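# Hang the yellow rail between the two hook end plates

## Task

Put the yellow rail onto the pair of hooks standing in front of the bins so that it rests inside the space bounded by the hooks' end plates, not lying on either plate. The clearance is very tight. It only counts if the rail stays hung on its own, with no gripper supporting it at the end.

## Robot and tools

Robot: two arms, left_arm and right_arm, each with a parallel two-finger gripper. Scene frame: origin on the table top midway between the arms, +z up, +x out over the table; left_arm sits on the +y side (base near (+0.008, +0.285, 0) m) and right_arm on the -y side (base near (-0.020, -0.290, 0) m). The names left and right do not refer to image sides. In a gripper's own axes, the fingers point along +z and close along y. The reported end_effector_position is the spot between the finger pads, roughly 1 cm short of the fingertips. Joint ranges (rad), base to gripper: waist -2.880 to 2.880, shoulder 0.000 to 3.142, elbow 0.000 to 3.019, wrist pitch -1.693 to 1.571, wrist yaw -1.571 to 1.571, wrist roll -2.094 to 2.094. The elbow cannot fully straighten.

Command row (used by both moving tools): one flat list of 14 numbers, each in [-1, 1], always covering both arms even if only one moves. Order: left_arm dx, dy, dz, rx, ry, rz, opening, then right_arm dx, dy, dz, rx, ry, rz, opening. The first six of each arm are an offset, not a pose: a change from that gripper's measured pose, expressed in the gripper's own axes. Scale: 1.0 equals 0.6 m for dx/dy/dz and 180 degrees for rotation; rx, ry, rz form a single rotation vector. Opening is absolute, not an offset: +1 is fully open (0.094 m), -1 is closed.

execute_actions(actions): actions is a list of actions; each action is a list of 1 to 15 rows; each row lasts one control step of 1/30 s, and if fewer than 15 rows are given the last one repeats to fill the action. All rows of an action are offsets from the gripper pose measured when that action began (for a call's first action, the last pose a result reported), never from the previous row. Each step the commanded pose is clipped to within 70 mm and 16 degrees of the measured pose, so a large offset needs several actions; after an action the arm goes on at most to its last clipped pose. An empty list just returns the current state and images. Position takes priority over orientation when both cannot be met.

move(target, speed, blocking): target is one 14-number row, offsets taken from the pose in the latest result that showed one. The grippers travel straight lines to their targets, all finishing together in 0.5 to 10 s (longer paths are cut off at 10 s). speed is m/s, 0.002 to 0.5, default 0.25; rotation is capped at twice that in rad/s. The opening is sent when the move starts. Moves do not avoid obstacles or the other arm; a gripper can lag, wander, or overshoot the speed, particularly near full reach. Faster contact and aiming deeper past a contact push harder. With blocking=false the call returns after 0.5 s while the arm continues; until a result shows the move ended, other moves and action rows are refused, so use wait or stop. The result adds a move: line with the ending (done, off_target, moving, held, fault) and limits (paced = pose clipped; held = some steps blocked by a check, after which the arm may suddenly speed up), plus each gripper's distance from its target.

wait(seconds): 0 to 10; arms keep their last command; returns early if a running move ends. stop(): brakes the running move; it needs stopping room, more when fast; fingers keep moving. zoom_image(camera, region): camera is cam_high or cam_low (both 504x504); region is [x0, y0, x1, y1] pixels from the top-left, at most 504 by 504. read_manual(section): only "licences"; no motion. finished_scene(scene): ends the given scene permanently after the robot holds its last command; only call it once the rail hangs by itself.

Results: a state line per arm with position (m) and quat_wxyz in the scene frame (printed position can be somewhat off at long reach); Hand target lines showing where the controller is currently driving each gripper; grip_measured on the same scale as the commanded opening (the last Joint positions value is the opening in metres; readings may be off by about 1 mm per gripper); joint torques (offset, noisy, nonzero even in free air); step readings with HELD marking steps where an arm's command was held back; a pose unreachable line when a clearance check altered or blocked an arm's command; FAULT lines; MOTOR HOT from 85 °C and OVER-TEMPERATURE FAULT at 100 °C, when the arm goes limp and drops what it holds. Images come cam_high first, then cam_low.

Practical advice: arms tend to finish a centimetre or more low and can sink further under repeated zero offsets, so to keep an arm in place send a corrective offset back to its intended pose in the first call of a reply and zeros afterwards, aiming higher if it still droops. The robot keeps executing the last command while you compose a reply. To hold the rail, command an opening about 0.03 below grip_measured (less for a lighter hold); pads give roughly 50 to 62 N, less on very thin parts, with a brief spike on first contact. Expect occasional tugs on the held rail or pushes on loose objects. Avoid dropping the rail, pressing hard into the hooks, letting the arms collide or push each other, and knocking anything off the table. Lower the rail slowly so it drops inside the end plates, open the fingers, back away, and confirm it stays put.

Each tool is called after "Emit:" by a JSON object that holds its "fn" and its "kwargs", one argument or row to a line.

## Session

I'll start by looking at the scene.

Emit:
{"fn": "execute_actions", "kwargs": {
  "actions": []
}}

Scene clock: 0.00 s.
left_arm: end_effector_position=(+0.2530, +0.5892, +0.1928) grip_measured=+1.000 end_effector_quat_wxyz=(-0.465, +0.799, -0.351, -0.147) | right_arm: end_effector_position=(+0.2681, -0.5220, +0.0988) grip_measured=+1.000 end_effector_quat_wxyz=(+0.132, +0.493, +0.860, +0.011)
Joint positions: left_arm=[ 0.509  1.001  0.591 -0.346 -0.701 -1.397  0.094] | right_arm=[-0.763  1.254  0.777 -0.838 -0.07   0.341  0.094]
Joint velocities: left_arm=[-0.024 -0.005 -0.007 -0.017 -0.022  0.007  0.   ] | right_arm=[-0.005 -0.015 -0.002  0.007  0.051  0.037  0.   ]
Joint torques (N m, as the arm reports them, + toward a larger angle): no reading
Motor temperatures (°C, as the motors report them): left_arm=[20 23 22 20 23 22] | right_arm=[23 21 24 21 21 20]
Hand target (left_arm): +0.261, +0.595, +0.211; -0.480, +0.796, -0.341, -0.138
Hand target (right_arm): +0.274, -0.527, +0.105; +0.140, +0.492, +0.859, +0.009

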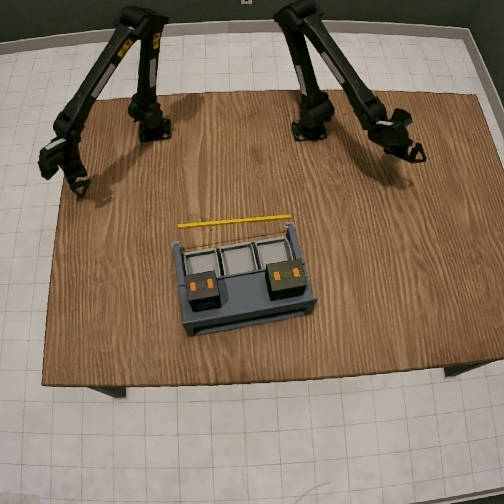

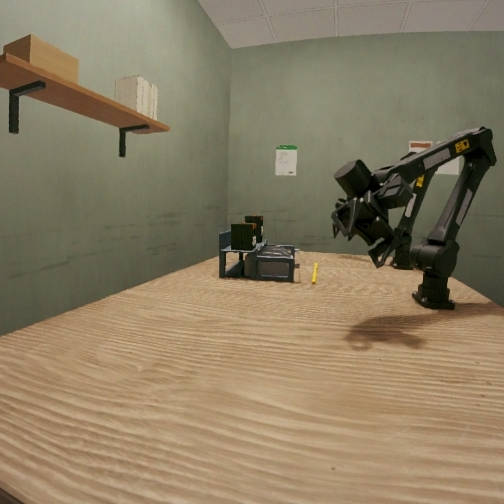

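Emit:
{"fn": "zoom_image", "kwargs": {
  "camera": "cam_high",
  "region": [160, 195, 330, 345]
}}

Emit:
{"fn": "zoom_image", "kwargs": {
  "camera": "cam_low",
  "region": [205, 200, 345, 300]
}}

Region (160, 195, 330, 345) of cam_high's 504x504 image, scaled by 2.965, with more detail than that image has; it fills the top 445 rows of this view, and the rest is white.

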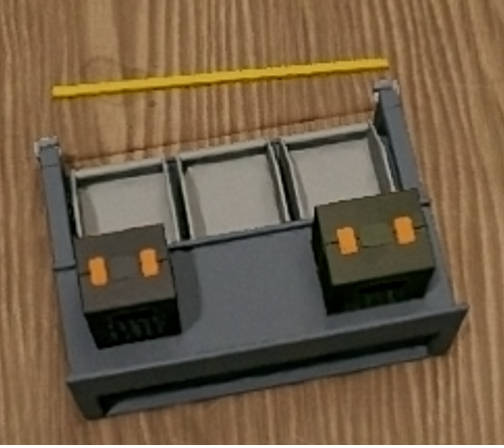

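Region (205, 200, 345, 300) of cam_low's 504x504 image, scaled by 3.600, with more detail than that image has; it fills the top 360 rows of this view, and the rest is white.

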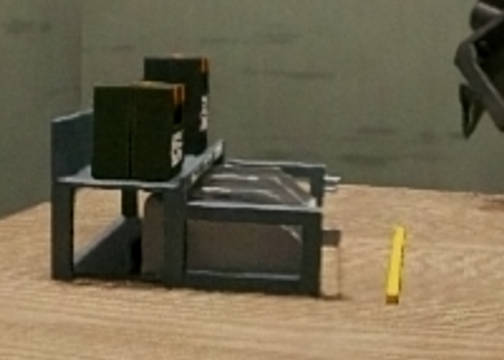

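Emit:
{"fn": "zoom_image", "kwargs": {
  "camera": "cam_low",
  "region": [280, 240, 330, 290]
}}

Emit:
{"fn": "zoom_image", "kwargs": {
  "camera": "cam_high",
  "region": [270, 205, 310, 245]
}}

Emit:
{"fn": "zoom_image", "kwargs": {
  "camera": "cam_high",
  "region": [160, 218, 200, 258]
}}

Region (280, 240, 330, 290) of cam_low's 504x504 image, scaled by 10.080, with more detail than that image has.

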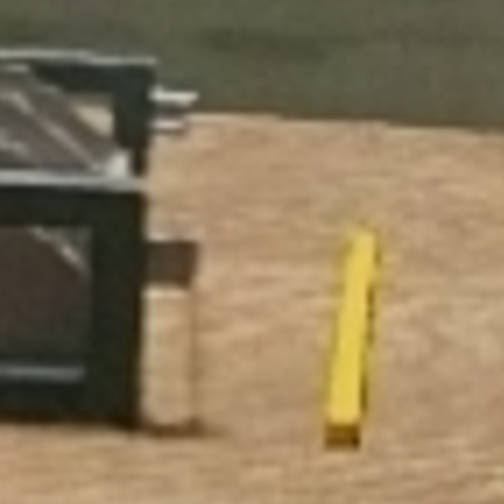

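Region (270, 205, 310, 245) of cam_high's 504x504 image, scaled by 12.600, with more detail than that image has.

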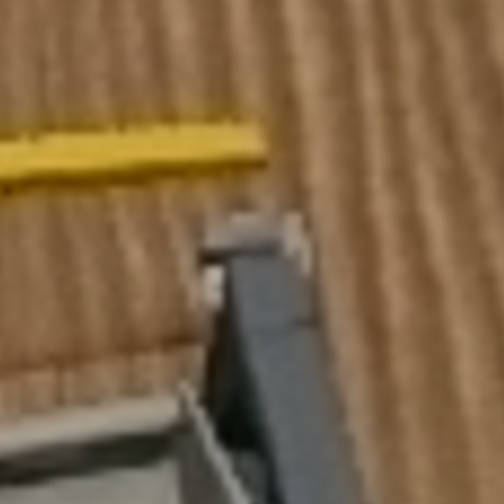

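Region (160, 218, 200, 258) of cam_high's 504x504 image, scaled by 12.600, with more detail than that image has.

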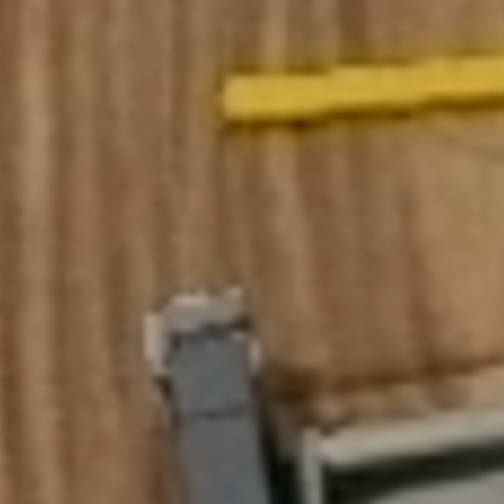

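Emit:
{"fn": "zoom_image", "kwargs": {
  "camera": "cam_high",
  "region": [120, 90, 190, 160]
}}

Emit:
{"fn": "zoom_image", "kwargs": {
  "camera": "cam_high",
  "region": [275, 85, 345, 155]
}}

Emit:
{"fn": "zoom_image", "kwargs": {
  "camera": "cam_high",
  "region": [30, 130, 110, 210]
}}

Emit:
{"fn": "zoom_image", "kwargs": {
  "camera": "cam_high",
  "region": [360, 95, 440, 175]
}}

Region (120, 90, 190, 160) of cam_high's 504x504 image, scaled by 7.200, with more detail than that image has.

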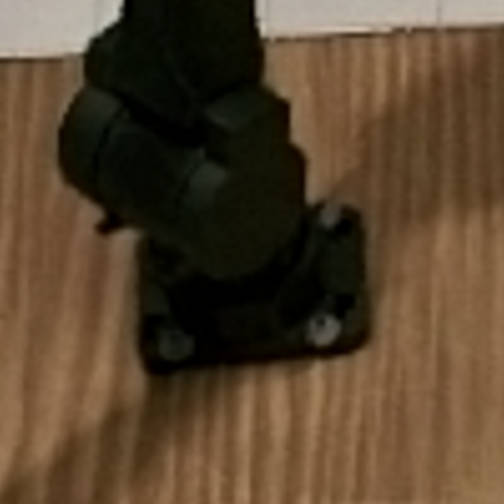

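Region (275, 85, 345, 155) of cam_high's 504x504 image, scaled by 7.200, with more detail than that image has.

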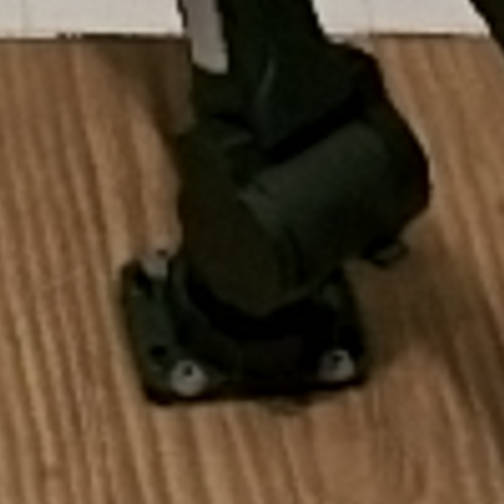

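Region (30, 130, 110, 210) of cam_high's 504x504 image, scaled by 6.300, with more detail than that image has.

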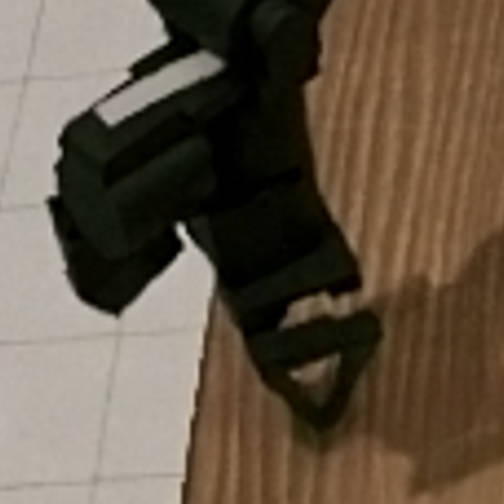

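Region (360, 95, 440, 175) of cam_high's 504x504 image, scaled by 6.300, with more detail than that image has.

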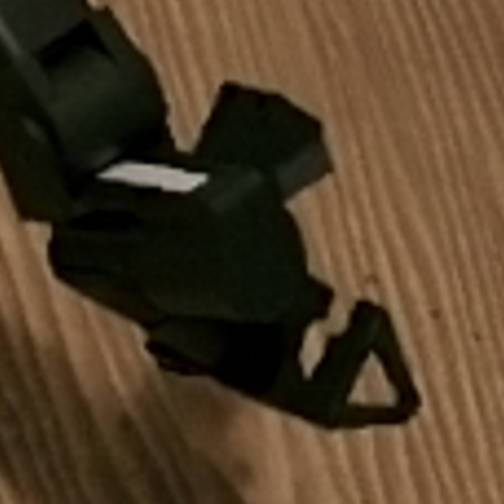

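Emit:
{"fn": "zoom_image", "kwargs": {
  "camera": "cam_high",
  "region": [60, 70, 140, 150]
}}

Emit:
{"fn": "zoom_image", "kwargs": {
  "camera": "cam_high",
  "region": [424, 70, 504, 150]
}}

Emit:
{"fn": "zoom_image", "kwargs": {
  "camera": "cam_high",
  "region": [20, 340, 100, 420]
}}

Emit:
{"fn": "zoom_image", "kwargs": {
  "camera": "cam_high",
  "region": [424, 320, 504, 400]
}}

Region (60, 70, 140, 150) of cam_high's 504x504 image, scaled by 6.300, with more detail than that image has.

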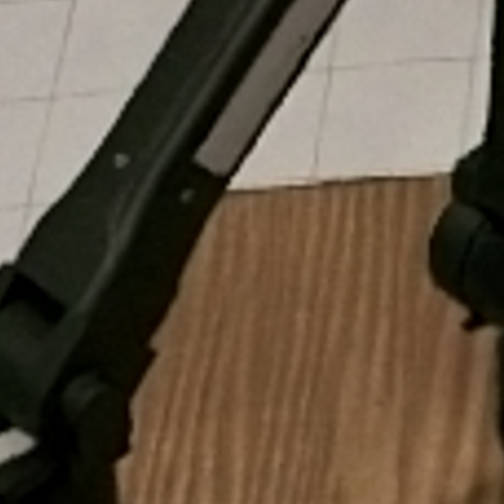

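Region (424, 70, 504, 150) of cam_high's 504x504 image, scaled by 6.300, with more detail than that image has.

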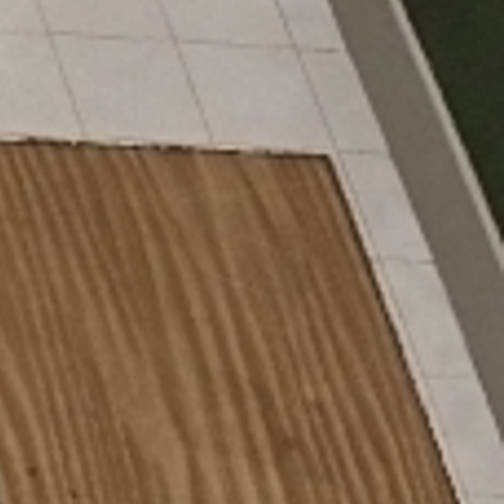

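Region (20, 340, 100, 420) of cam_high's 504x504 image, scaled by 6.300, with more detail than that image has.

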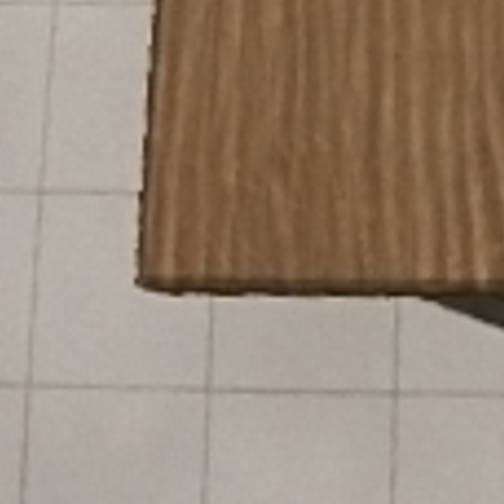

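Region (424, 320, 504, 400) of cam_high's 504x504 image, scaled by 6.300, with more detail than that image has.

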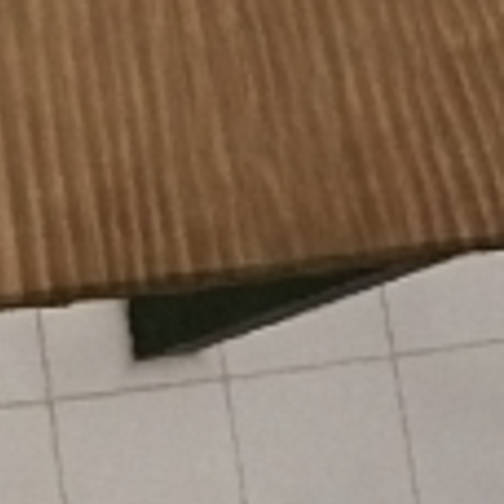

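Emit:
{"fn": "zoom_image", "kwargs": {
  "camera": "cam_low",
  "region": [380, 240, 470, 330]
}}

Emit:
{"fn": "zoom_image", "kwargs": {
  "camera": "cam_low",
  "region": [288, 242, 308, 262]
}}

Emit:
{"fn": "zoom_image", "kwargs": {
  "camera": "cam_low",
  "region": [288, 255, 308, 275]
}}

Region (380, 240, 470, 330) of cam_low's 504x504 image, scaled by 5.600, with more detail than that image has.

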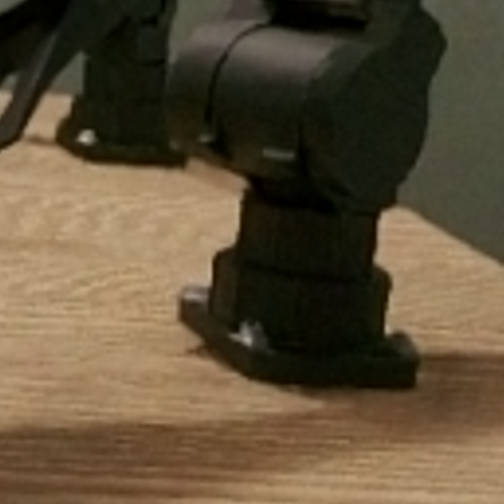

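Region (288, 242, 308, 262) of cam_low's 504x504 image, scaled by 25.200, with more detail than that image has.

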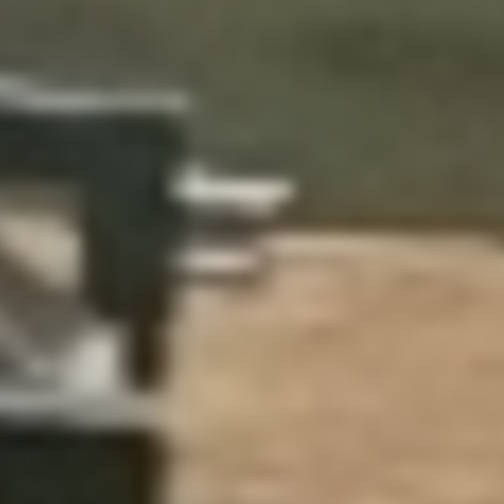

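Region (288, 255, 308, 275) of cam_low's 504x504 image, scaled by 25.200, with more detail than that image has.

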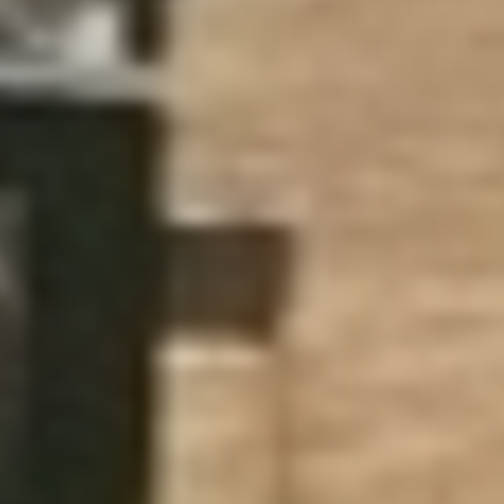

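Emit:
{"fn": "move", "kwargs": {
  "target": [-0.0116,-0.0317,-0.006,0,0,0,1, 0.6557,0.5875,0.0109,-0.0765,0.0865,-0.8388,-0.1],
  "speed": 0.4
}}

Scene clock: 8.23 s.
left_arm: end_effector_position=(+0.2486, +0.5861, +0.1873) grip_measured=+1.000 end_effector_quat_wxyz=(-0.451, +0.802, -0.359, -0.156) | right_arm: end_effector_position=(+0.3707, -0.0293, +0.0488) grip_measured=-0.098 end_effector_quat_wxyz=(+0.019, +0.714, -0.700, +0.006)
Joint positions: left_arm=[ 0.509  1.001  0.591 -0.383 -0.701 -1.397  0.094] | right_arm=[ 0.542  1.738  1.193 -1.06   0.019 -0.995  0.042]
Joint velocities: left_arm=[-0.024  0.005  0.002 -0.007  0.066 -0.066  0.   ] | right_arm=[-0.015 -0.015  0.007  0.017 -0.081 -0.037  0.   ]
Joint torques (N m, as the arm reports them, + toward a larger angle): left_arm=[-1.89 -4.57 14.89  0.88 -0.43  0.06] | right_arm=[ -2.04 -11.12  12.6   -0.38   0.1   -0.16]
Motor temperatures (°C, as the motors report them): left_arm=[20 24 24 20 23 22] | right_arm=[23 22 26 21 21 20]
Hand target (left_arm): +0.260, +0.594, +0.211; -0.465, +0.799, -0.351, -0.147
Hand target (right_arm): +0.383, -0.019, +0.050; +0.016, +0.722, -0.692, +0.008
Off the commanded pose (left_arm): 0.028 m, 2 deg.
Off the commanded pose (right_arm): 0.026 m, 3 deg.
move: off_target (left_arm, right_arm)

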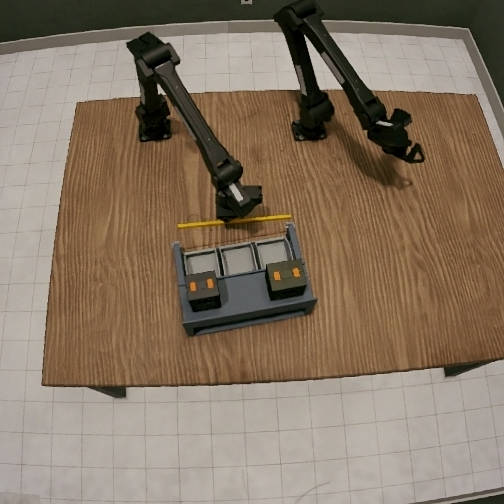

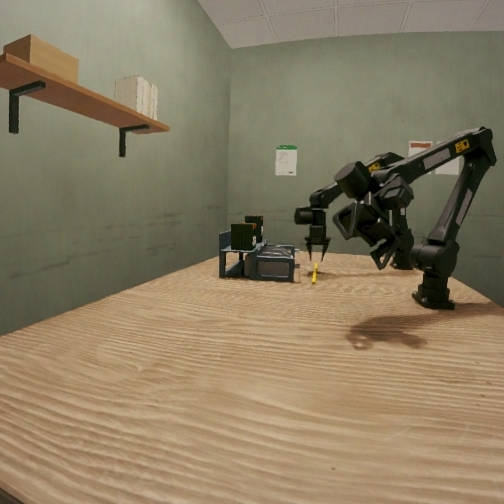

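Emit:
{"fn": "zoom_image", "kwargs": {
  "camera": "cam_low",
  "region": [285, 225, 345, 290]
}}

Emit:
{"fn": "zoom_image", "kwargs": {
  "camera": "cam_high",
  "region": [195, 170, 275, 250]
}}

Region (285, 225, 345, 290) of cam_low's 504x504 image, scaled by 7.754, with more detail than that image has; it fills the left 465 columns of this view, and the rest is white.

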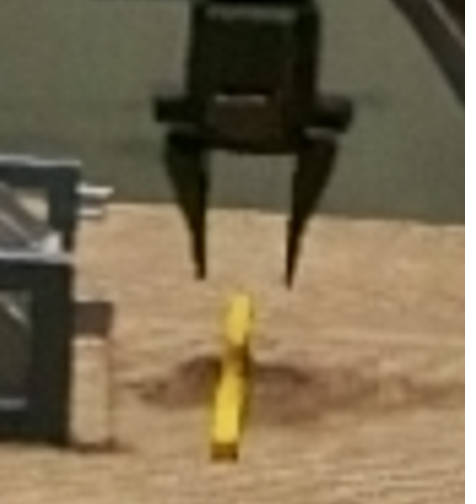

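Region (195, 170, 275, 250) of cam_high's 504x504 image, scaled by 6.300, with more detail than that image has.

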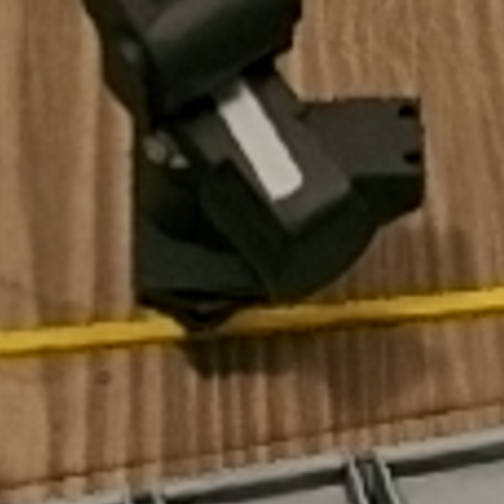

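Emit:
{"fn": "move", "kwargs": {
  "target": [-0.0152,-0.0422,-0.0092,0.0093,-0.0012,-0.0074,1, -0.0505,-0.0237,0.0262,0.0061,-0.0111,-0.014,-0.3],
  "speed": 0.05
}}

Scene clock: 10.10 s.
left_arm: end_effector_position=(+0.2482, +0.5859, +0.1869) grip_measured=+1.000 end_effector_quat_wxyz=(-0.450, +0.802, -0.360, -0.156) | right_arm: end_effector_position=(+0.3719, -0.0166, +0.0330) grip_measured=-0.298 end_effector_quat_wxyz=(+0.012, +0.721, -0.693, +0.000)
Joint positions: left_arm=[ 0.509  1.001  0.591 -0.386 -0.701 -1.397  0.094] | right_arm=[ 0.558  1.772  1.193 -1.015  0.005 -0.998  0.033]
Joint velocities: left_arm=[-0.005  0.005  0.007 -0.012 -0.037  0.051  0.   ] | right_arm=[ 0.005  0.015 -0.002  0.002  0.037 -0.022 -0.001]
Joint torques (N m, as the arm reports them, + toward a larger angle): left_arm=[-2.13 -5.02 14.66  0.84 -0.39  0.06] | right_arm=[ -1.14 -11.72  12.3    0.56  -0.22  -0.18]
Motor temperatures (°C, as the motors report them): left_arm=[20 24 24 20 23 22] | right_arm=[23 22 26 21 21 20]
Hand target (left_arm): +0.259, +0.593, +0.211; -0.465, +0.799, -0.351, -0.147
Hand target (right_arm): +0.384, -0.000, +0.032; -0.000, +0.729, -0.684, +0.000
Off the commanded pose (left_arm): 0.028 m, 2 deg.
Off the commanded pose (right_arm): 0.021 m, 2 deg.
move: off_target (left_arm, right_arm)

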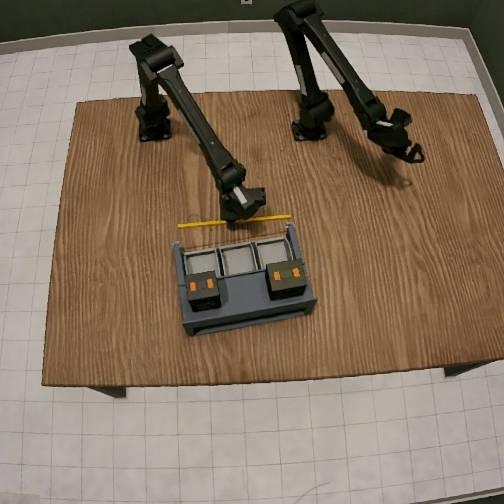

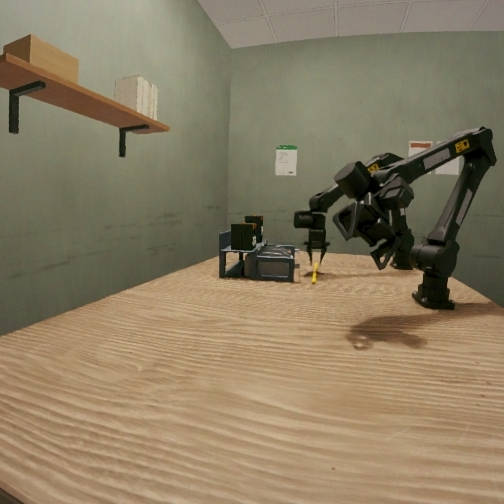

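Emit:
{"fn": "zoom_image", "kwargs": {
  "camera": "cam_low",
  "region": [295, 245, 335, 290]
}}

Region (295, 245, 335, 290) of cam_low's 504x504 image, scaled by 11.200, with more detail than that image has.

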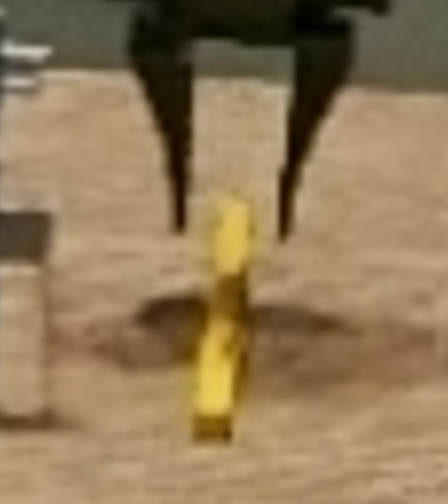

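Emit:
{"fn": "execute_actions", "kwargs": {
  "actions": [
    [[-0.0152,-0.0422,-0.0092,0.0093,-0.0012,-0.0074,1,-0.029,-0.0216,0.003,0.0056,-0.0052,-0.0077,-0.3],[-0.0152,-0.0422,-0.0092,0.0093,-0.0012,-0.0074,1,-0.031,-0.0219,0.006,0.0056,-0.0052,-0.0077,-0.3],[-0.0152,-0.0422,-0.0092,0.0093,-0.0012,-0.0074,1,-0.033,-0.0222,0.009,0.0056,-0.0052,-0.0077,-0.3],[-0.0152,-0.0422,-0.0092,0.0093,-0.0012,-0.0074,1,-0.034,-0.0225,0.012,0.0056,-0.0052,-0.0077,-0.3],[-0.0152,-0.0422,-0.0092,0.0093,-0.0012,-0.0074,1,-0.035,-0.0228,0.016,0.0056,-0.0052,-0.0077,-0.3],[-0.0152,-0.0422,-0.0092,0.0093,-0.0012,-0.0074,1,-0.036,-0.0231,0.020,0.0056,-0.0052,-0.0077,-0.3],[-0.0152,-0.0422,-0.0092,0.0093,-0.0012,-0.0074,1,-0.038,-0.0234,0.024,0.0056,-0.0052,-0.0077,-0.3],[-0.0152,-0.0422,-0.0092,0.0093,-0.0012,-0.0074,1,-0.039,-0.0238,0.028,0.0056,-0.0052,-0.0077,-0.3],[-0.0152,-0.0422,-0.0092,0.0093,-0.0012,-0.0074,1,-0.040,-0.0241,0.031,0.0056,-0.0052,-0.0077,-0.3],[-0.0152,-0.0422,-0.0092,0.0093,-0.0012,-0.0074,1,-0.041,-0.0244,0.034,0.0056,-0.0052,-0.0077,-0.3],[-0.0152,-0.0422,-0.0092,0.0093,-0.0012,-0.0074,1,-0.042,-0.0247,0.036,0.0056,-0.0052,-0.0077,-0.3],[-0.0152,-0.0422,-0.0092,0.0093,-0.0012,-0.0074,1,-0.043,-0.025,0.038,0.0056,-0.0052,-0.0077,-0.3]]
  ]
}}

Emit:
{"fn": "wait", "kwargs": {
  "seconds": 0.3
}}

Scene clock: 11.97 s.
left_arm: end_effector_position=(+0.2479, +0.5856, +0.1865) grip_measured=+1.000 end_effector_quat_wxyz=(-0.449, +0.802, -0.361, -0.157) | right_arm: end_effector_position=(+0.3740, -0.0084, +0.0121) grip_measured=-0.298 end_effector_quat_wxyz=(+0.011, +0.724, -0.689, +0.000)
Joint positions: left_arm=[ 0.509  1.001  0.591 -0.389 -0.701 -1.397  0.094] | right_arm=[ 0.569  1.817  1.193 -0.969  0.005 -0.998  0.033]
Joint velocities: left_arm=[-0.005  0.005  0.022 -0.002  0.081 -0.037  0.   ] | right_arm=[ 0.015  0.073  0.022  0.022 -0.007 -0.066  0.   ]
Joint torques (N m, as the arm reports them, + toward a larger angle): left_arm=[-2.02 -4.79 14.65  0.84 -0.39  0.05] | right_arm=[ -1.56 -12.01  11.94   0.23  -0.19  -0.04]
Motor temperatures (°C, as the motors report them): left_arm=[20 24 24 21 23 22] | right_arm=[23 22 27 21 21 20]
Hand target (left_arm): +0.259, +0.593, +0.211; -0.464, +0.799, -0.352, -0.147
Hand target (right_arm): +0.386, +0.009, +0.010; -0.000, +0.729, -0.685, +0.001
Off the commanded pose (left_arm): 0.028 m, 2 deg.
Off the commanded pose (right_arm): 0.021 m, 2 deg.
Step readings (end_effector_position):
0: left_arm (+0.2482, +0.5859, +0.1869) | right_arm (+0.3719, -0.0166, +0.0330)
1: left_arm (+0.2482, +0.5858, +0.1869) | right_arm (+0.3720, -0.0165, +0.0330)
2: left_arm (+0.2481, +0.5858, +0.1867) | right_arm (+0.3723, -0.0163, +0.0330)
4: left_arm (+0.2479, +0.5857, +0.1866) | right_arm (+0.3731, -0.0153, +0.0325)
8: left_arm (+0.2479, +0.5856, +0.1865) | right_arm (+0.3747, -0.0120, +0.0273)
15: end_effector_position above

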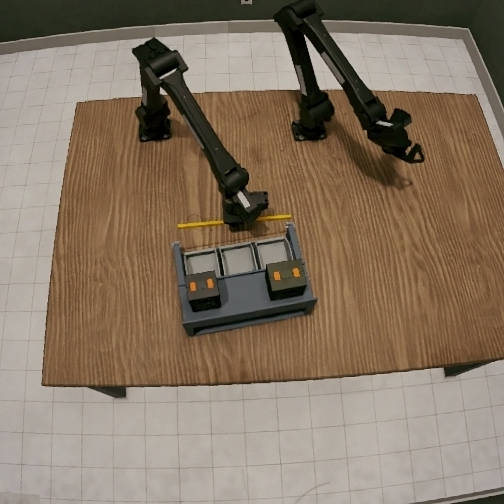

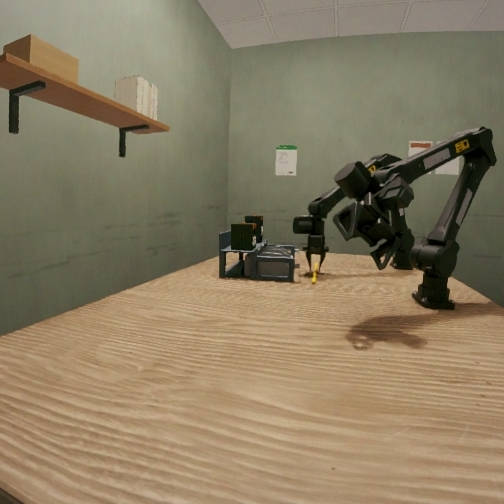

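Scene clock: 12.27 s.
left_arm: end_effector_position=(+0.2479, +0.5856, +0.1865) grip_measured=+1.000 end_effector_quat_wxyz=(-0.449, +0.802, -0.361, -0.157) | right_arm: end_effector_position=(+0.3738, -0.0083, +0.0109) grip_measured=-0.298 end_effector_quat_wxyz=(+0.012, +0.725, -0.689, +0.000)
Joint positions: left_arm=[ 0.509  1.001  0.591 -0.389 -0.701 -1.397  0.094] | right_arm=[ 0.569  1.82   1.193 -0.968  0.005 -0.998  0.033]
Joint velocities: left_arm=[-0.005  0.005 -0.007  0.012 -0.125 -0.007  0.   ] | right_arm=[-0.015 -0.005  0.007 -0.002  0.007 -0.051 -0.002]
Joint torques (N m, as the arm reports them, + toward a larger angle): left_arm=[-2.01 -5.28 14.69  0.82 -0.38  0.06] | right_arm=[ -1.46 -12.74  12.06   0.39  -0.17  -0.07]
Motor temperatures (°C, as the motors report them): left_arm=[20 24 24 21 23 22] | right_arm=[23 22 27 21 21 20]
Hand target (left_arm): +0.259, +0.593, +0.211; -0.464, +0.799, -0.352, -0.147
Hand target (right_arm): +0.386, +0.009, +0.010; -0.000, +0.729, -0.685, +0.001
Off the commanded pose (left_arm): 0.028 m, 2 deg.
Off the commanded pose (right_arm): 0.021 m, 2 deg.
wait: 0.30 s; at rest by 0.17 s

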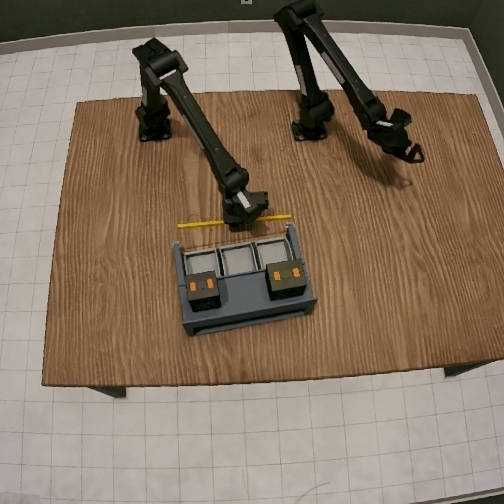

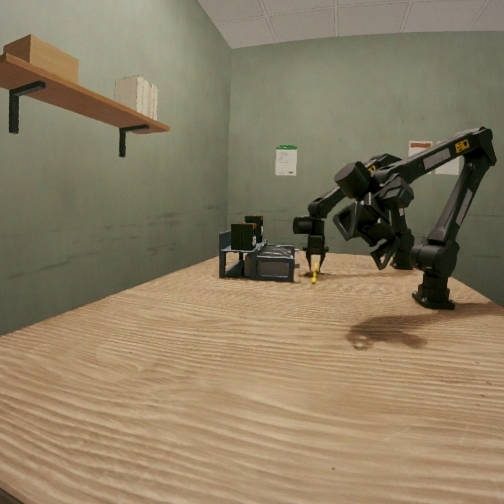

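My joint model predicted that well. Checking finger height.

Emit:
{"fn": "zoom_image", "kwargs": {
  "camera": "cam_low",
  "region": [300, 255, 330, 288]
}}

Emit:
{"fn": "zoom_image", "kwargs": {
  "camera": "cam_high",
  "region": [170, 190, 300, 250]
}}

Region (300, 255, 330, 288) of cam_low's 504x504 image, scaled by 15.273, with more detail than that image has; it fills the left 458 columns of this view, and the rest is white.

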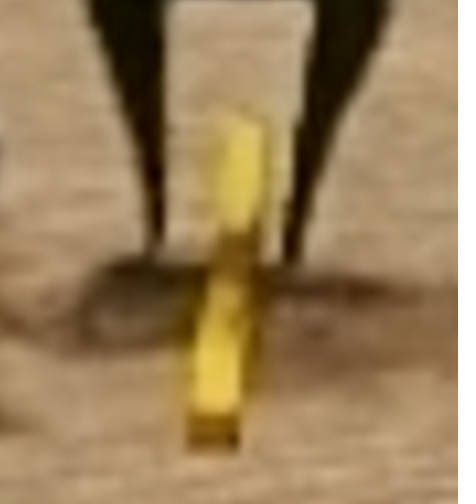

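Region (170, 190, 300, 250) of cam_high's 504x504 image, scaled by 3.877, with more detail than that image has; it fills the top 233 rows of this view, and the rest is white.

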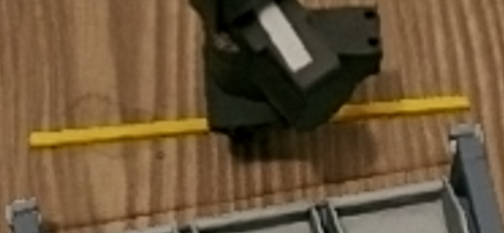

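Emit:
{"fn": "execute_actions", "kwargs": {
  "actions": [
    [[-0.0152,-0.0422,-0.0092,0.01,-0.0012,-0.008,1,-0.0287,-0.0213,0.003,0.0056,-0.0052,-0.004,-0.35],[-0.0152,-0.0422,-0.0092,0.01,-0.0012,-0.008,1,-0.029,-0.0216,0.0045,0.0056,-0.0052,-0.004,-0.4],[-0.0152,-0.0422,-0.0092,0.01,-0.0012,-0.008,1,-0.0293,-0.022,0.006,0.0056,-0.0052,-0.004,-0.45],[-0.0152,-0.0422,-0.0092,0.01,-0.0012,-0.008,1,-0.0295,-0.0223,0.0075,0.0056,-0.0052,-0.004,-0.5],[-0.0152,-0.0422,-0.0092,0.01,-0.0012,-0.008,1,-0.0297,-0.0225,0.0085,0.0056,-0.0052,-0.004,-0.55],[-0.0152,-0.0422,-0.0092,0.01,-0.0012,-0.008,1,-0.0297,-0.0225,0.0085,0.0056,-0.0052,-0.004,-0.58]]
  ]
}}

Emit:
{"fn": "zoom_image", "kwargs": {
  "camera": "cam_low",
  "region": [300, 255, 330, 288]
}}

Scene clock: 13.33 s.
left_arm: end_effector_position=(+0.2479, +0.5856, +0.1865) grip_measured=+1.000 end_effector_quat_wxyz=(-0.449, +0.802, -0.361, -0.157) | right_arm: end_effector_position=(+0.3754, -0.0071, +0.0101) grip_measured=-0.578 end_effector_quat_wxyz=(+0.009, +0.725, -0.689, +0.001)
Joint positions: left_arm=[ 0.509  1.001  0.591 -0.389 -0.701 -1.397  0.094] | right_arm=[ 0.569  1.821  1.193 -0.959  0.005 -0.998  0.02 ]
Joint velocities: left_arm=[ 0.005 -0.015 -0.002  0.032  0.022 -0.007  0.   ] | right_arm=[-0.015 -0.015 -0.017 -0.002  0.007  0.022 -0.002]
Joint torques (N m, as the arm reports them, + toward a larger angle): left_arm=[-1.91 -5.21 14.55  0.85 -0.35  0.07] | right_arm=[ -1.49 -11.67  11.81   0.27  -0.2    0.  ]
Motor temperatures (°C, as the motors report them): left_arm=[20 24 24 21 23 22] | right_arm=[23 22 27 21 21 20]
Hand target (left_arm): +0.259, +0.593, +0.210; -0.464, +0.799, -0.352, -0.147
Hand target (right_arm): +0.386, +0.009, +0.006; +0.000, +0.729, -0.684, +0.000
Off the commanded pose (left_arm): 0.027 m, 2 deg.
Off the commanded pose (right_arm): 0.021 m, 1 deg.
Step readings (end_effector_position):
0: left_arm (+0.2479, +0.5856, +0.1865) | right_arm (+0.3738, -0.0083, +0.0109)
1: left_arm (+0.2479, +0.5856, +0.1865) | right_arm (+0.3738, -0.0082, +0.0109)
2: left_arm (+0.2479, +0.5856, +0.1865) | right_arm (+0.3740, -0.0081, +0.0109)
4: left_arm (+0.2479, +0.5856, +0.1865) | right_arm (+0.3745, -0.0077, +0.0108)
8: left_arm (+0.2479, +0.5856, +0.1865) | right_arm (+0.3754, -0.0071, +0.0105)
15: end_effector_position above

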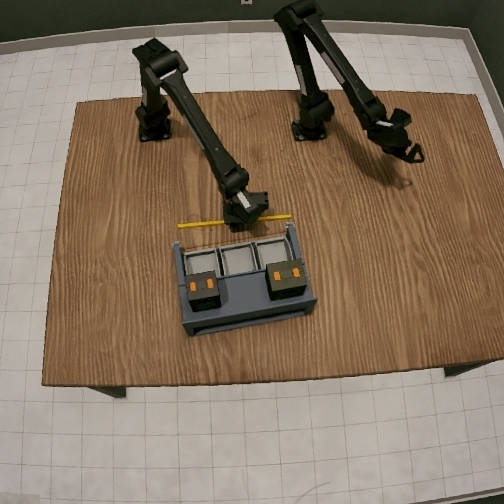

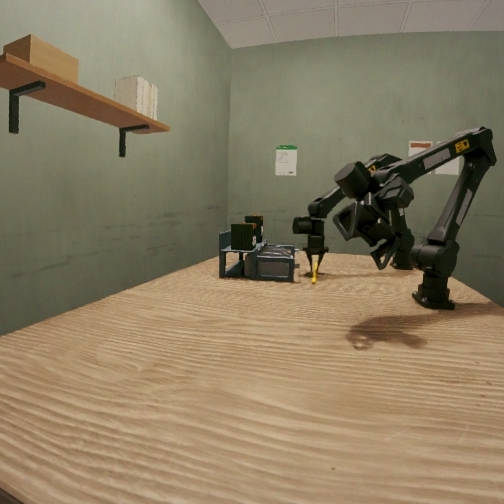

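Region (300, 255, 330, 288) of cam_low's 504x504 image, scaled by 15.273, with more detail than that image has; it fills the left 458 columns of this view, and the rest is white.

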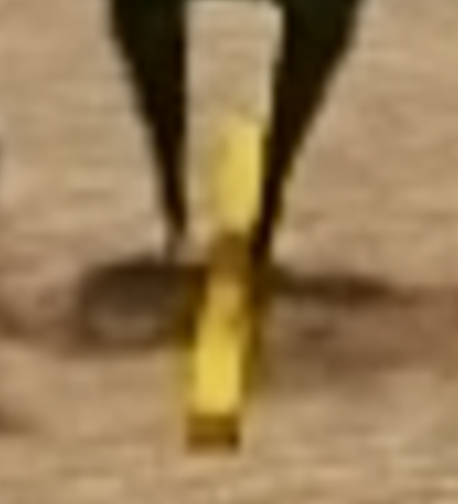

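Emit:
{"fn": "execute_actions", "kwargs": {
  "actions": [
    [[-0.0152,-0.0422,-0.0092,0.01,-0.0012,-0.008,1,-0.0275,-0.0193,0.009,0.0034,-0.0038,-0.004,-0.54],[-0.0152,-0.0422,-0.0092,0.01,-0.0012,-0.008,1,-0.0273,-0.019,0.0107,0.0028,-0.0035,-0.004,-0.54],[-0.0152,-0.0422,-0.0092,0.01,-0.0012,-0.008,1,-0.0271,-0.0187,0.0123,0.0022,-0.0032,-0.004,-0.54],[-0.0152,-0.0422,-0.0092,0.01,-0.0012,-0.008,1,-0.0269,-0.0183,0.014,0.0016,-0.003,-0.004,-0.54],[-0.0152,-0.0422,-0.0092,0.01,-0.0012,-0.008,1,-0.0267,-0.018,0.0155,0.001,-0.0027,-0.004,-0.54]]
  ]
}}

Emit:
{"fn": "zoom_image", "kwargs": {
  "camera": "cam_low",
  "region": [300, 255, 330, 288]
}}

Scene clock: 14.23 s.
left_arm: end_effector_position=(+0.2479, +0.5856, +0.1865) grip_measured=+1.000 end_effector_quat_wxyz=(-0.449, +0.802, -0.361, -0.157) | right_arm: end_effector_position=(+0.3743, -0.0077, +0.0046) grip_measured=-0.542 end_effector_quat_wxyz=(+0.014, +0.725, -0.689, -0.001)
Joint positions: left_arm=[ 0.509  1.001  0.591 -0.389 -0.701 -1.397  0.094] | right_arm=[ 0.569  1.833  1.193 -0.958  0.004 -0.998  0.022]
Joint velocities: left_arm=[-0.015  0.005 -0.007  0.002  0.007 -0.022  0.   ] | right_arm=[-0.015 -0.005 -0.012 -0.017  0.007 -0.007 -0.001]
Joint torques (N m, as the arm reports them, + toward a larger angle): left_arm=[-1.85 -5.1  14.58  0.91 -0.37  0.06] | right_arm=[ -0.91 -10.69  11.79   0.57  -0.23  -0.05]
Motor temperatures (°C, as the motors report them): left_arm=[20 24 25 21 23 22] | right_arm=[23 22 27 21 21 20]
Hand target (left_arm): +0.259, +0.593, +0.210; -0.464, +0.799, -0.352, -0.147
Hand target (right_arm): +0.385, +0.009, +0.001; +0.005, +0.729, -0.685, -0.001
Off the commanded pose (left_arm): 0.027 m, 2 deg.
Off the commanded pose (right_arm): 0.021 m, 1 deg.
Step readings (end_effector_position):
0: left_arm (+0.2479, +0.5856, +0.1865) | right_arm (+0.3754, -0.0071, +0.0101)
1: left_arm (+0.2479, +0.5856, +0.1865) | right_arm (+0.3754, -0.0071, +0.0101)
2: left_arm (+0.2479, +0.5856, +0.1865) | right_arm (+0.3753, -0.0072, +0.0099)
4: left_arm (+0.2479, +0.5856, +0.1865) | right_arm (+0.3752, -0.0072, +0.0092)
8: left_arm (+0.2479, +0.5856, +0.1865) | right_arm (+0.3747, -0.0074, +0.0064)
15: end_effector_position above

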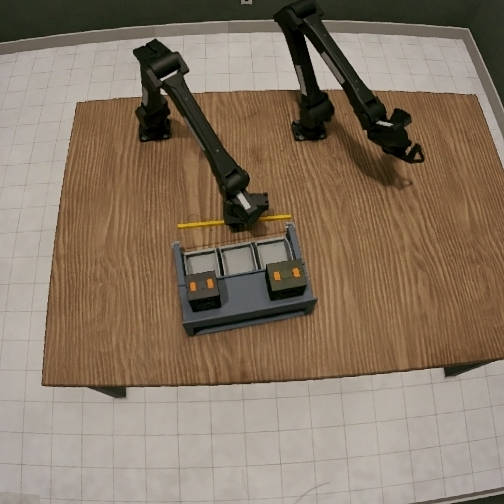

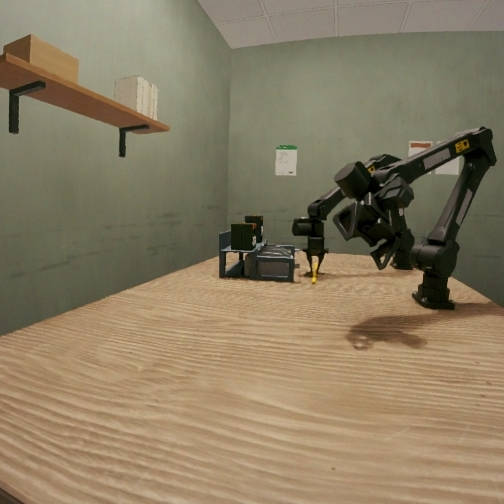

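Region (300, 255, 330, 288) of cam_low's 504x504 image, scaled by 15.273, with more detail than that image has; it fills the left 458 columns of this view, and the rest is white.

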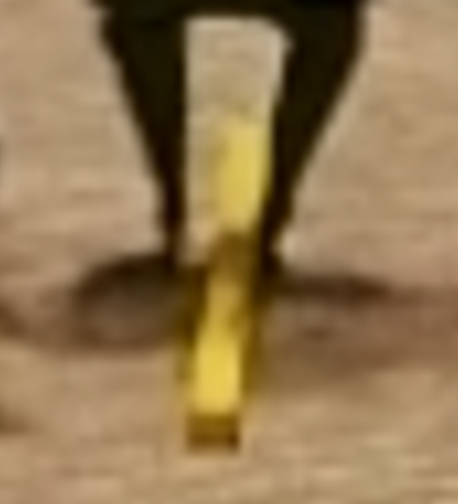

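Emit:
{"fn": "execute_actions", "kwargs": {
  "actions": [
    [[-0.0152,-0.0422,-0.0092,0.01,-0.0012,-0.008,1,-0.0275,-0.0202,0.0018,0.0053,-0.005,-0.004,-0.57],[-0.0152,-0.0422,-0.0092,0.01,-0.0012,-0.008,1,-0.0275,-0.0202,0.0018,0.0053,-0.005,-0.004,-0.6],[-0.0152,-0.0422,-0.0092,0.01,-0.0012,-0.008,1,-0.0275,-0.0202,0.0018,0.0053,-0.005,-0.004,-0.63],[-0.0152,-0.0422,-0.0092,0.01,-0.0012,-0.008,1,-0.0275,-0.0202,0.0018,0.0053,-0.005,-0.004,-0.66],[-0.0152,-0.0422,-0.0092,0.01,-0.0012,-0.008,1,-0.0275,-0.0202,0.0018,0.0053,-0.005,-0.004,-0.69],[-0.0152,-0.0422,-0.0092,0.01,-0.0012,-0.008,1,-0.0275,-0.0202,0.0018,0.0053,-0.005,-0.004,-0.71],[-0.0152,-0.0422,-0.0092,0.01,-0.0012,-0.008,1,-0.0275,-0.0202,0.0018,0.0053,-0.005,-0.004,-0.73],[-0.0152,-0.0422,-0.0092,0.01,-0.0012,-0.008,1,-0.0275,-0.0202,0.0018,0.0053,-0.005,-0.004,-0.745],[-0.0152,-0.0422,-0.0092,0.01,-0.0012,-0.008,1,-0.0275,-0.0202,0.0018,0.0053,-0.005,-0.004,-0.76],[-0.0152,-0.0422,-0.0092,0.01,-0.0012,-0.008,1,-0.0275,-0.0202,0.0018,0.0053,-0.005,-0.004,-0.775],[-0.0152,-0.0422,-0.0092,0.01,-0.0012,-0.008,1,-0.0275,-0.0202,0.0018,0.0053,-0.005,-0.004,-0.79],[-0.0152,-0.0422,-0.0092,0.01,-0.0012,-0.008,1,-0.0275,-0.0202,0.0018,0.0053,-0.005,-0.004,-0.805],[-0.0152,-0.0422,-0.0092,0.01,-0.0012,-0.008,1,-0.0275,-0.0202,0.0018,0.0053,-0.005,-0.004,-0.82]]
  ]
}}

Scene clock: 15.17 s.
left_arm: end_effector_position=(+0.2479, +0.5856, +0.1865) grip_measured=+1.000 end_effector_quat_wxyz=(-0.449, +0.802, -0.361, -0.157) | right_arm: end_effector_position=(+0.3742, -0.0075, +0.0046) grip_measured=-0.804 end_effector_quat_wxyz=(+0.014, +0.725, -0.689, -0.001)
Joint positions: left_arm=[ 0.509  1.001  0.591 -0.389 -0.701 -1.397  0.094] | right_arm=[ 0.569  1.833  1.193 -0.958  0.002 -0.998  0.009]
Joint velocities: left_arm=[ 0.005 -0.005 -0.027 -0.012  0.051  0.022  0.   ] | right_arm=[-0.005 -0.015 -0.002  0.007  0.007  0.095 -0.   ]
Joint torques (N m, as the arm reports them, + toward a larger angle): left_arm=[-2.08 -5.12 14.54  0.87 -0.36  0.07] | right_arm=[ -0.84 -11.97  11.68   0.47  -0.11  -0.05]
Motor temperatures (°C, as the motors report them): left_arm=[20 24 25 21 23 22] | right_arm=[23 22 27 21 21 20]
Hand target (left_arm): +0.259, +0.593, +0.210; -0.464, +0.799, -0.352, -0.147
Hand target (right_arm): +0.385, +0.009, +0.004; +0.003, +0.729, -0.684, -0.001
Off the commanded pose (left_arm): 0.027 m, 2 deg.
Off the commanded pose (right_arm): 0.020 m, 1 deg.
Step readings (end_effector_position):
0: left_arm (+0.2479, +0.5856, +0.1865) | right_arm (+0.3743, -0.0077, +0.0046)
1: left_arm (+0.2479, +0.5856, +0.1865) | right_arm (+0.3743, -0.0077, +0.0046)
2: left_arm (+0.2479, +0.5856, +0.1865) | right_arm (+0.3743, -0.0077, +0.0046)
4: left_arm (+0.2479, +0.5856, +0.1865) | right_arm (+0.3743, -0.0077, +0.0046)
8: left_arm (+0.2479, +0.5856, +0.1865) | right_arm (+0.3742, -0.0075, +0.0046)
15: end_effector_position above

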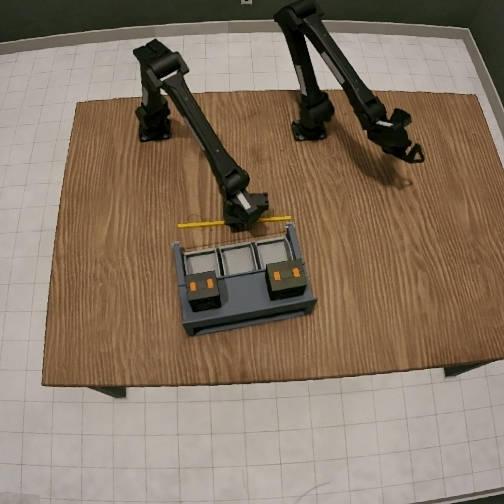

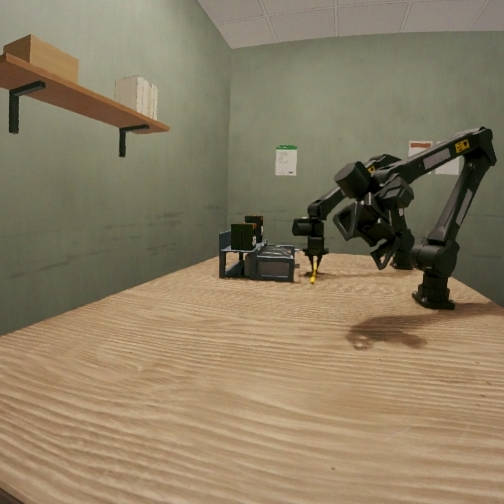

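Emit:
{"fn": "zoom_image", "kwargs": {
  "camera": "cam_high",
  "region": [270, 205, 310, 245]
}}

Emit:
{"fn": "zoom_image", "kwargs": {
  "camera": "cam_high",
  "region": [160, 218, 200, 258]
}}

Region (270, 205, 310, 245) of cam_high's 504x504 image, scaled by 12.600, with more detail than that image has.

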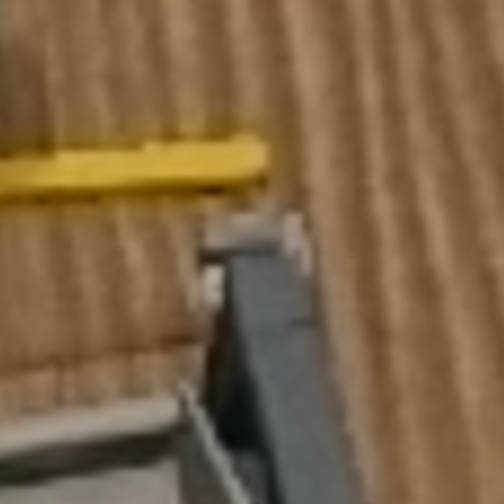

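Region (160, 218, 200, 258) of cam_high's 504x504 image, scaled by 12.600, with more detail than that image has.

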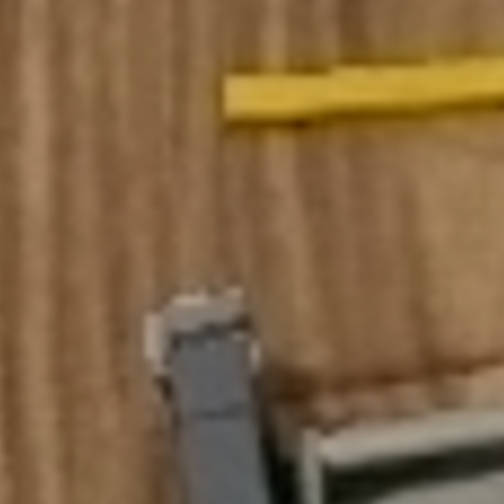

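Emit:
{"fn": "execute_actions", "kwargs": {
  "actions": [
    [[-0.0152,-0.0422,-0.0092,0.01,-0.0012,-0.008,1,-0.0272,-0.0215,0.0,0.0055,-0.005,-0.004,-0.84],[-0.0152,-0.0422,-0.0092,0.01,-0.0012,-0.008,1,-0.027,-0.0235,-0.003,0.0055,-0.005,-0.005,-0.84],[-0.0152,-0.0422,-0.0092,0.01,-0.0012,-0.008,1,-0.0268,-0.026,-0.007,0.0055,-0.005,-0.006,-0.84],[-0.0152,-0.0422,-0.0092,0.01,-0.0012,-0.008,1,-0.0265,-0.0295,-0.012,0.0055,-0.005,-0.008,-0.84],[-0.0152,-0.0422,-0.0092,0.01,-0.0012,-0.008,1,-0.0262,-0.0335,-0.0175,0.0055,-0.005,-0.01,-0.84],[-0.0152,-0.0422,-0.0092,0.01,-0.0012,-0.008,1,-0.0259,-0.0375,-0.023,0.0055,-0.005,-0.012,-0.84],[-0.0152,-0.0422,-0.0092,0.01,-0.0012,-0.008,1,-0.0256,-0.0415,-0.029,0.0055,-0.005,-0.014,-0.84],[-0.0152,-0.0422,-0.0092,0.01,-0.0012,-0.008,1,-0.0253,-0.046,-0.035,0.0055,-0.005,-0.016,-0.84],[-0.0152,-0.0422,-0.0092,0.01,-0.0012,-0.008,1,-0.025,-0.05,-0.041,0.0055,-0.005,-0.018,-0.84],[-0.0152,-0.0422,-0.0092,0.01,-0.0012,-0.008,1,-0.0247,-0.054,-0.047,0.0055,-0.005,-0.02,-0.84],[-0.0152,-0.0422,-0.0092,0.01,-0.0012,-0.008,1,-0.0244,-0.058,-0.053,0.0055,-0.005,-0.022,-0.84],[-0.0152,-0.0422,-0.0092,0.01,-0.0012,-0.008,1,-0.0241,-0.062,-0.059,0.0055,-0.005,-0.024,-0.84],[-0.0152,-0.0422,-0.0092,0.01,-0.0012,-0.008,1,-0.0238,-0.066,-0.064,0.0055,-0.005,-0.0255,-0.84],[-0.0152,-0.0422,-0.0092,0.01,-0.0012,-0.008,1,-0.0235,-0.0695,-0.0685,0.0055,-0.005,-0.027,-0.84],[-0.0152,-0.0422,-0.0092,0.01,-0.0012,-0.008,1,-0.0232,-0.0722,-0.0723,0.0055,-0.005,-0.0282,-0.84]]
  ]
}}

Scene clock: 17.87 s.
left_arm: end_effector_position=(+0.2479, +0.5856, +0.1865) grip_measured=+1.000 end_effector_quat_wxyz=(-0.449, +0.802, -0.361, -0.157) | right_arm: end_effector_position=(+0.3875, +0.0004, +0.0295) grip_measured=-0.813 end_effector_quat_wxyz=(+0.019, +0.746, -0.666, -0.003)
Joint positions: left_arm=[ 0.509  1.001  0.591 -0.389 -0.701 -1.397  0.094] | right_arm=[ 0.567  1.836  1.276 -1.049  0.002 -1.064  0.009]
Joint velocities: left_arm=[-0.005 -0.015  0.002  0.007 -0.051 -0.081  0.   ] | right_arm=[-0.044 -0.015  0.33  -0.247 -0.022 -0.198 -0.001]
Joint torques (N m, as the arm reports them, + toward a larger angle): left_arm=[-1.87 -5.16 14.49  0.84 -0.38  0.07] | right_arm=[ -3.46 -13.27  13.89  -0.69  -0.13  -0.14]
Motor temperatures (°C, as the motors report them): left_arm=[20 24 25 21 23 22] | right_arm=[23 22 28 21 21 20]
Hand target (left_arm): +0.259, +0.593, +0.210; -0.464, +0.799, -0.352, -0.147
Hand target (right_arm): +0.416, +0.008, +0.048; +0.000, +0.754, -0.657, -0.000
Off the commanded pose (left_arm): 0.027 m, 2 deg.
Off the commanded pose (right_arm): 0.036 m, 2 deg.
Step readings (end_effector_position):
0: left_arm (+0.2479, +0.5856, +0.1865) | right_arm (+0.3742, -0.0075, +0.0046)
1: left_arm (+0.2479, +0.5856, +0.1865) | right_arm (+0.3742, -0.0075, +0.0046)
2: left_arm (+0.2479, +0.5856, +0.1865) | right_arm (+0.3742, -0.0075, +0.0046)
4: left_arm (+0.2479, +0.5856, +0.1865) | right_arm (+0.3743, -0.0074, +0.0048)
8: left_arm (+0.2479, +0.5856, +0.1865) | right_arm (+0.3746, -0.0072, +0.0081)
15: end_effector_position above

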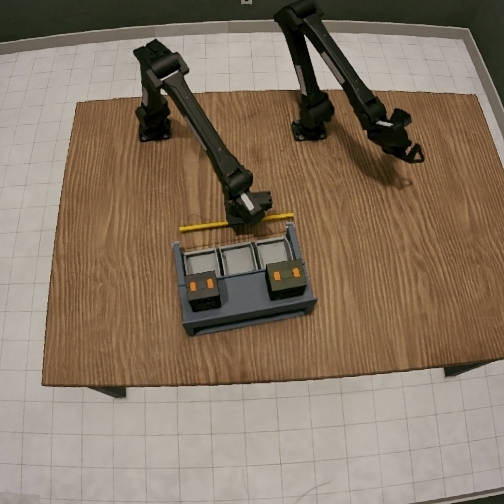

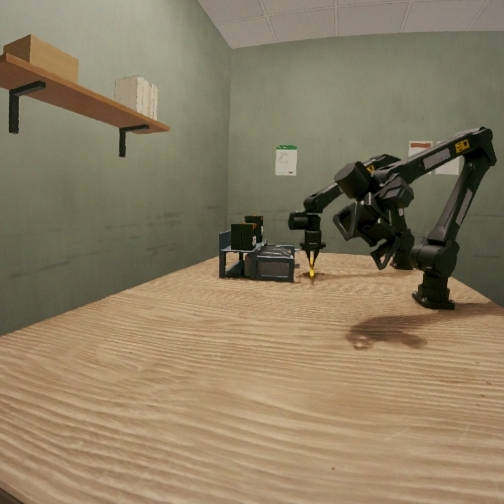

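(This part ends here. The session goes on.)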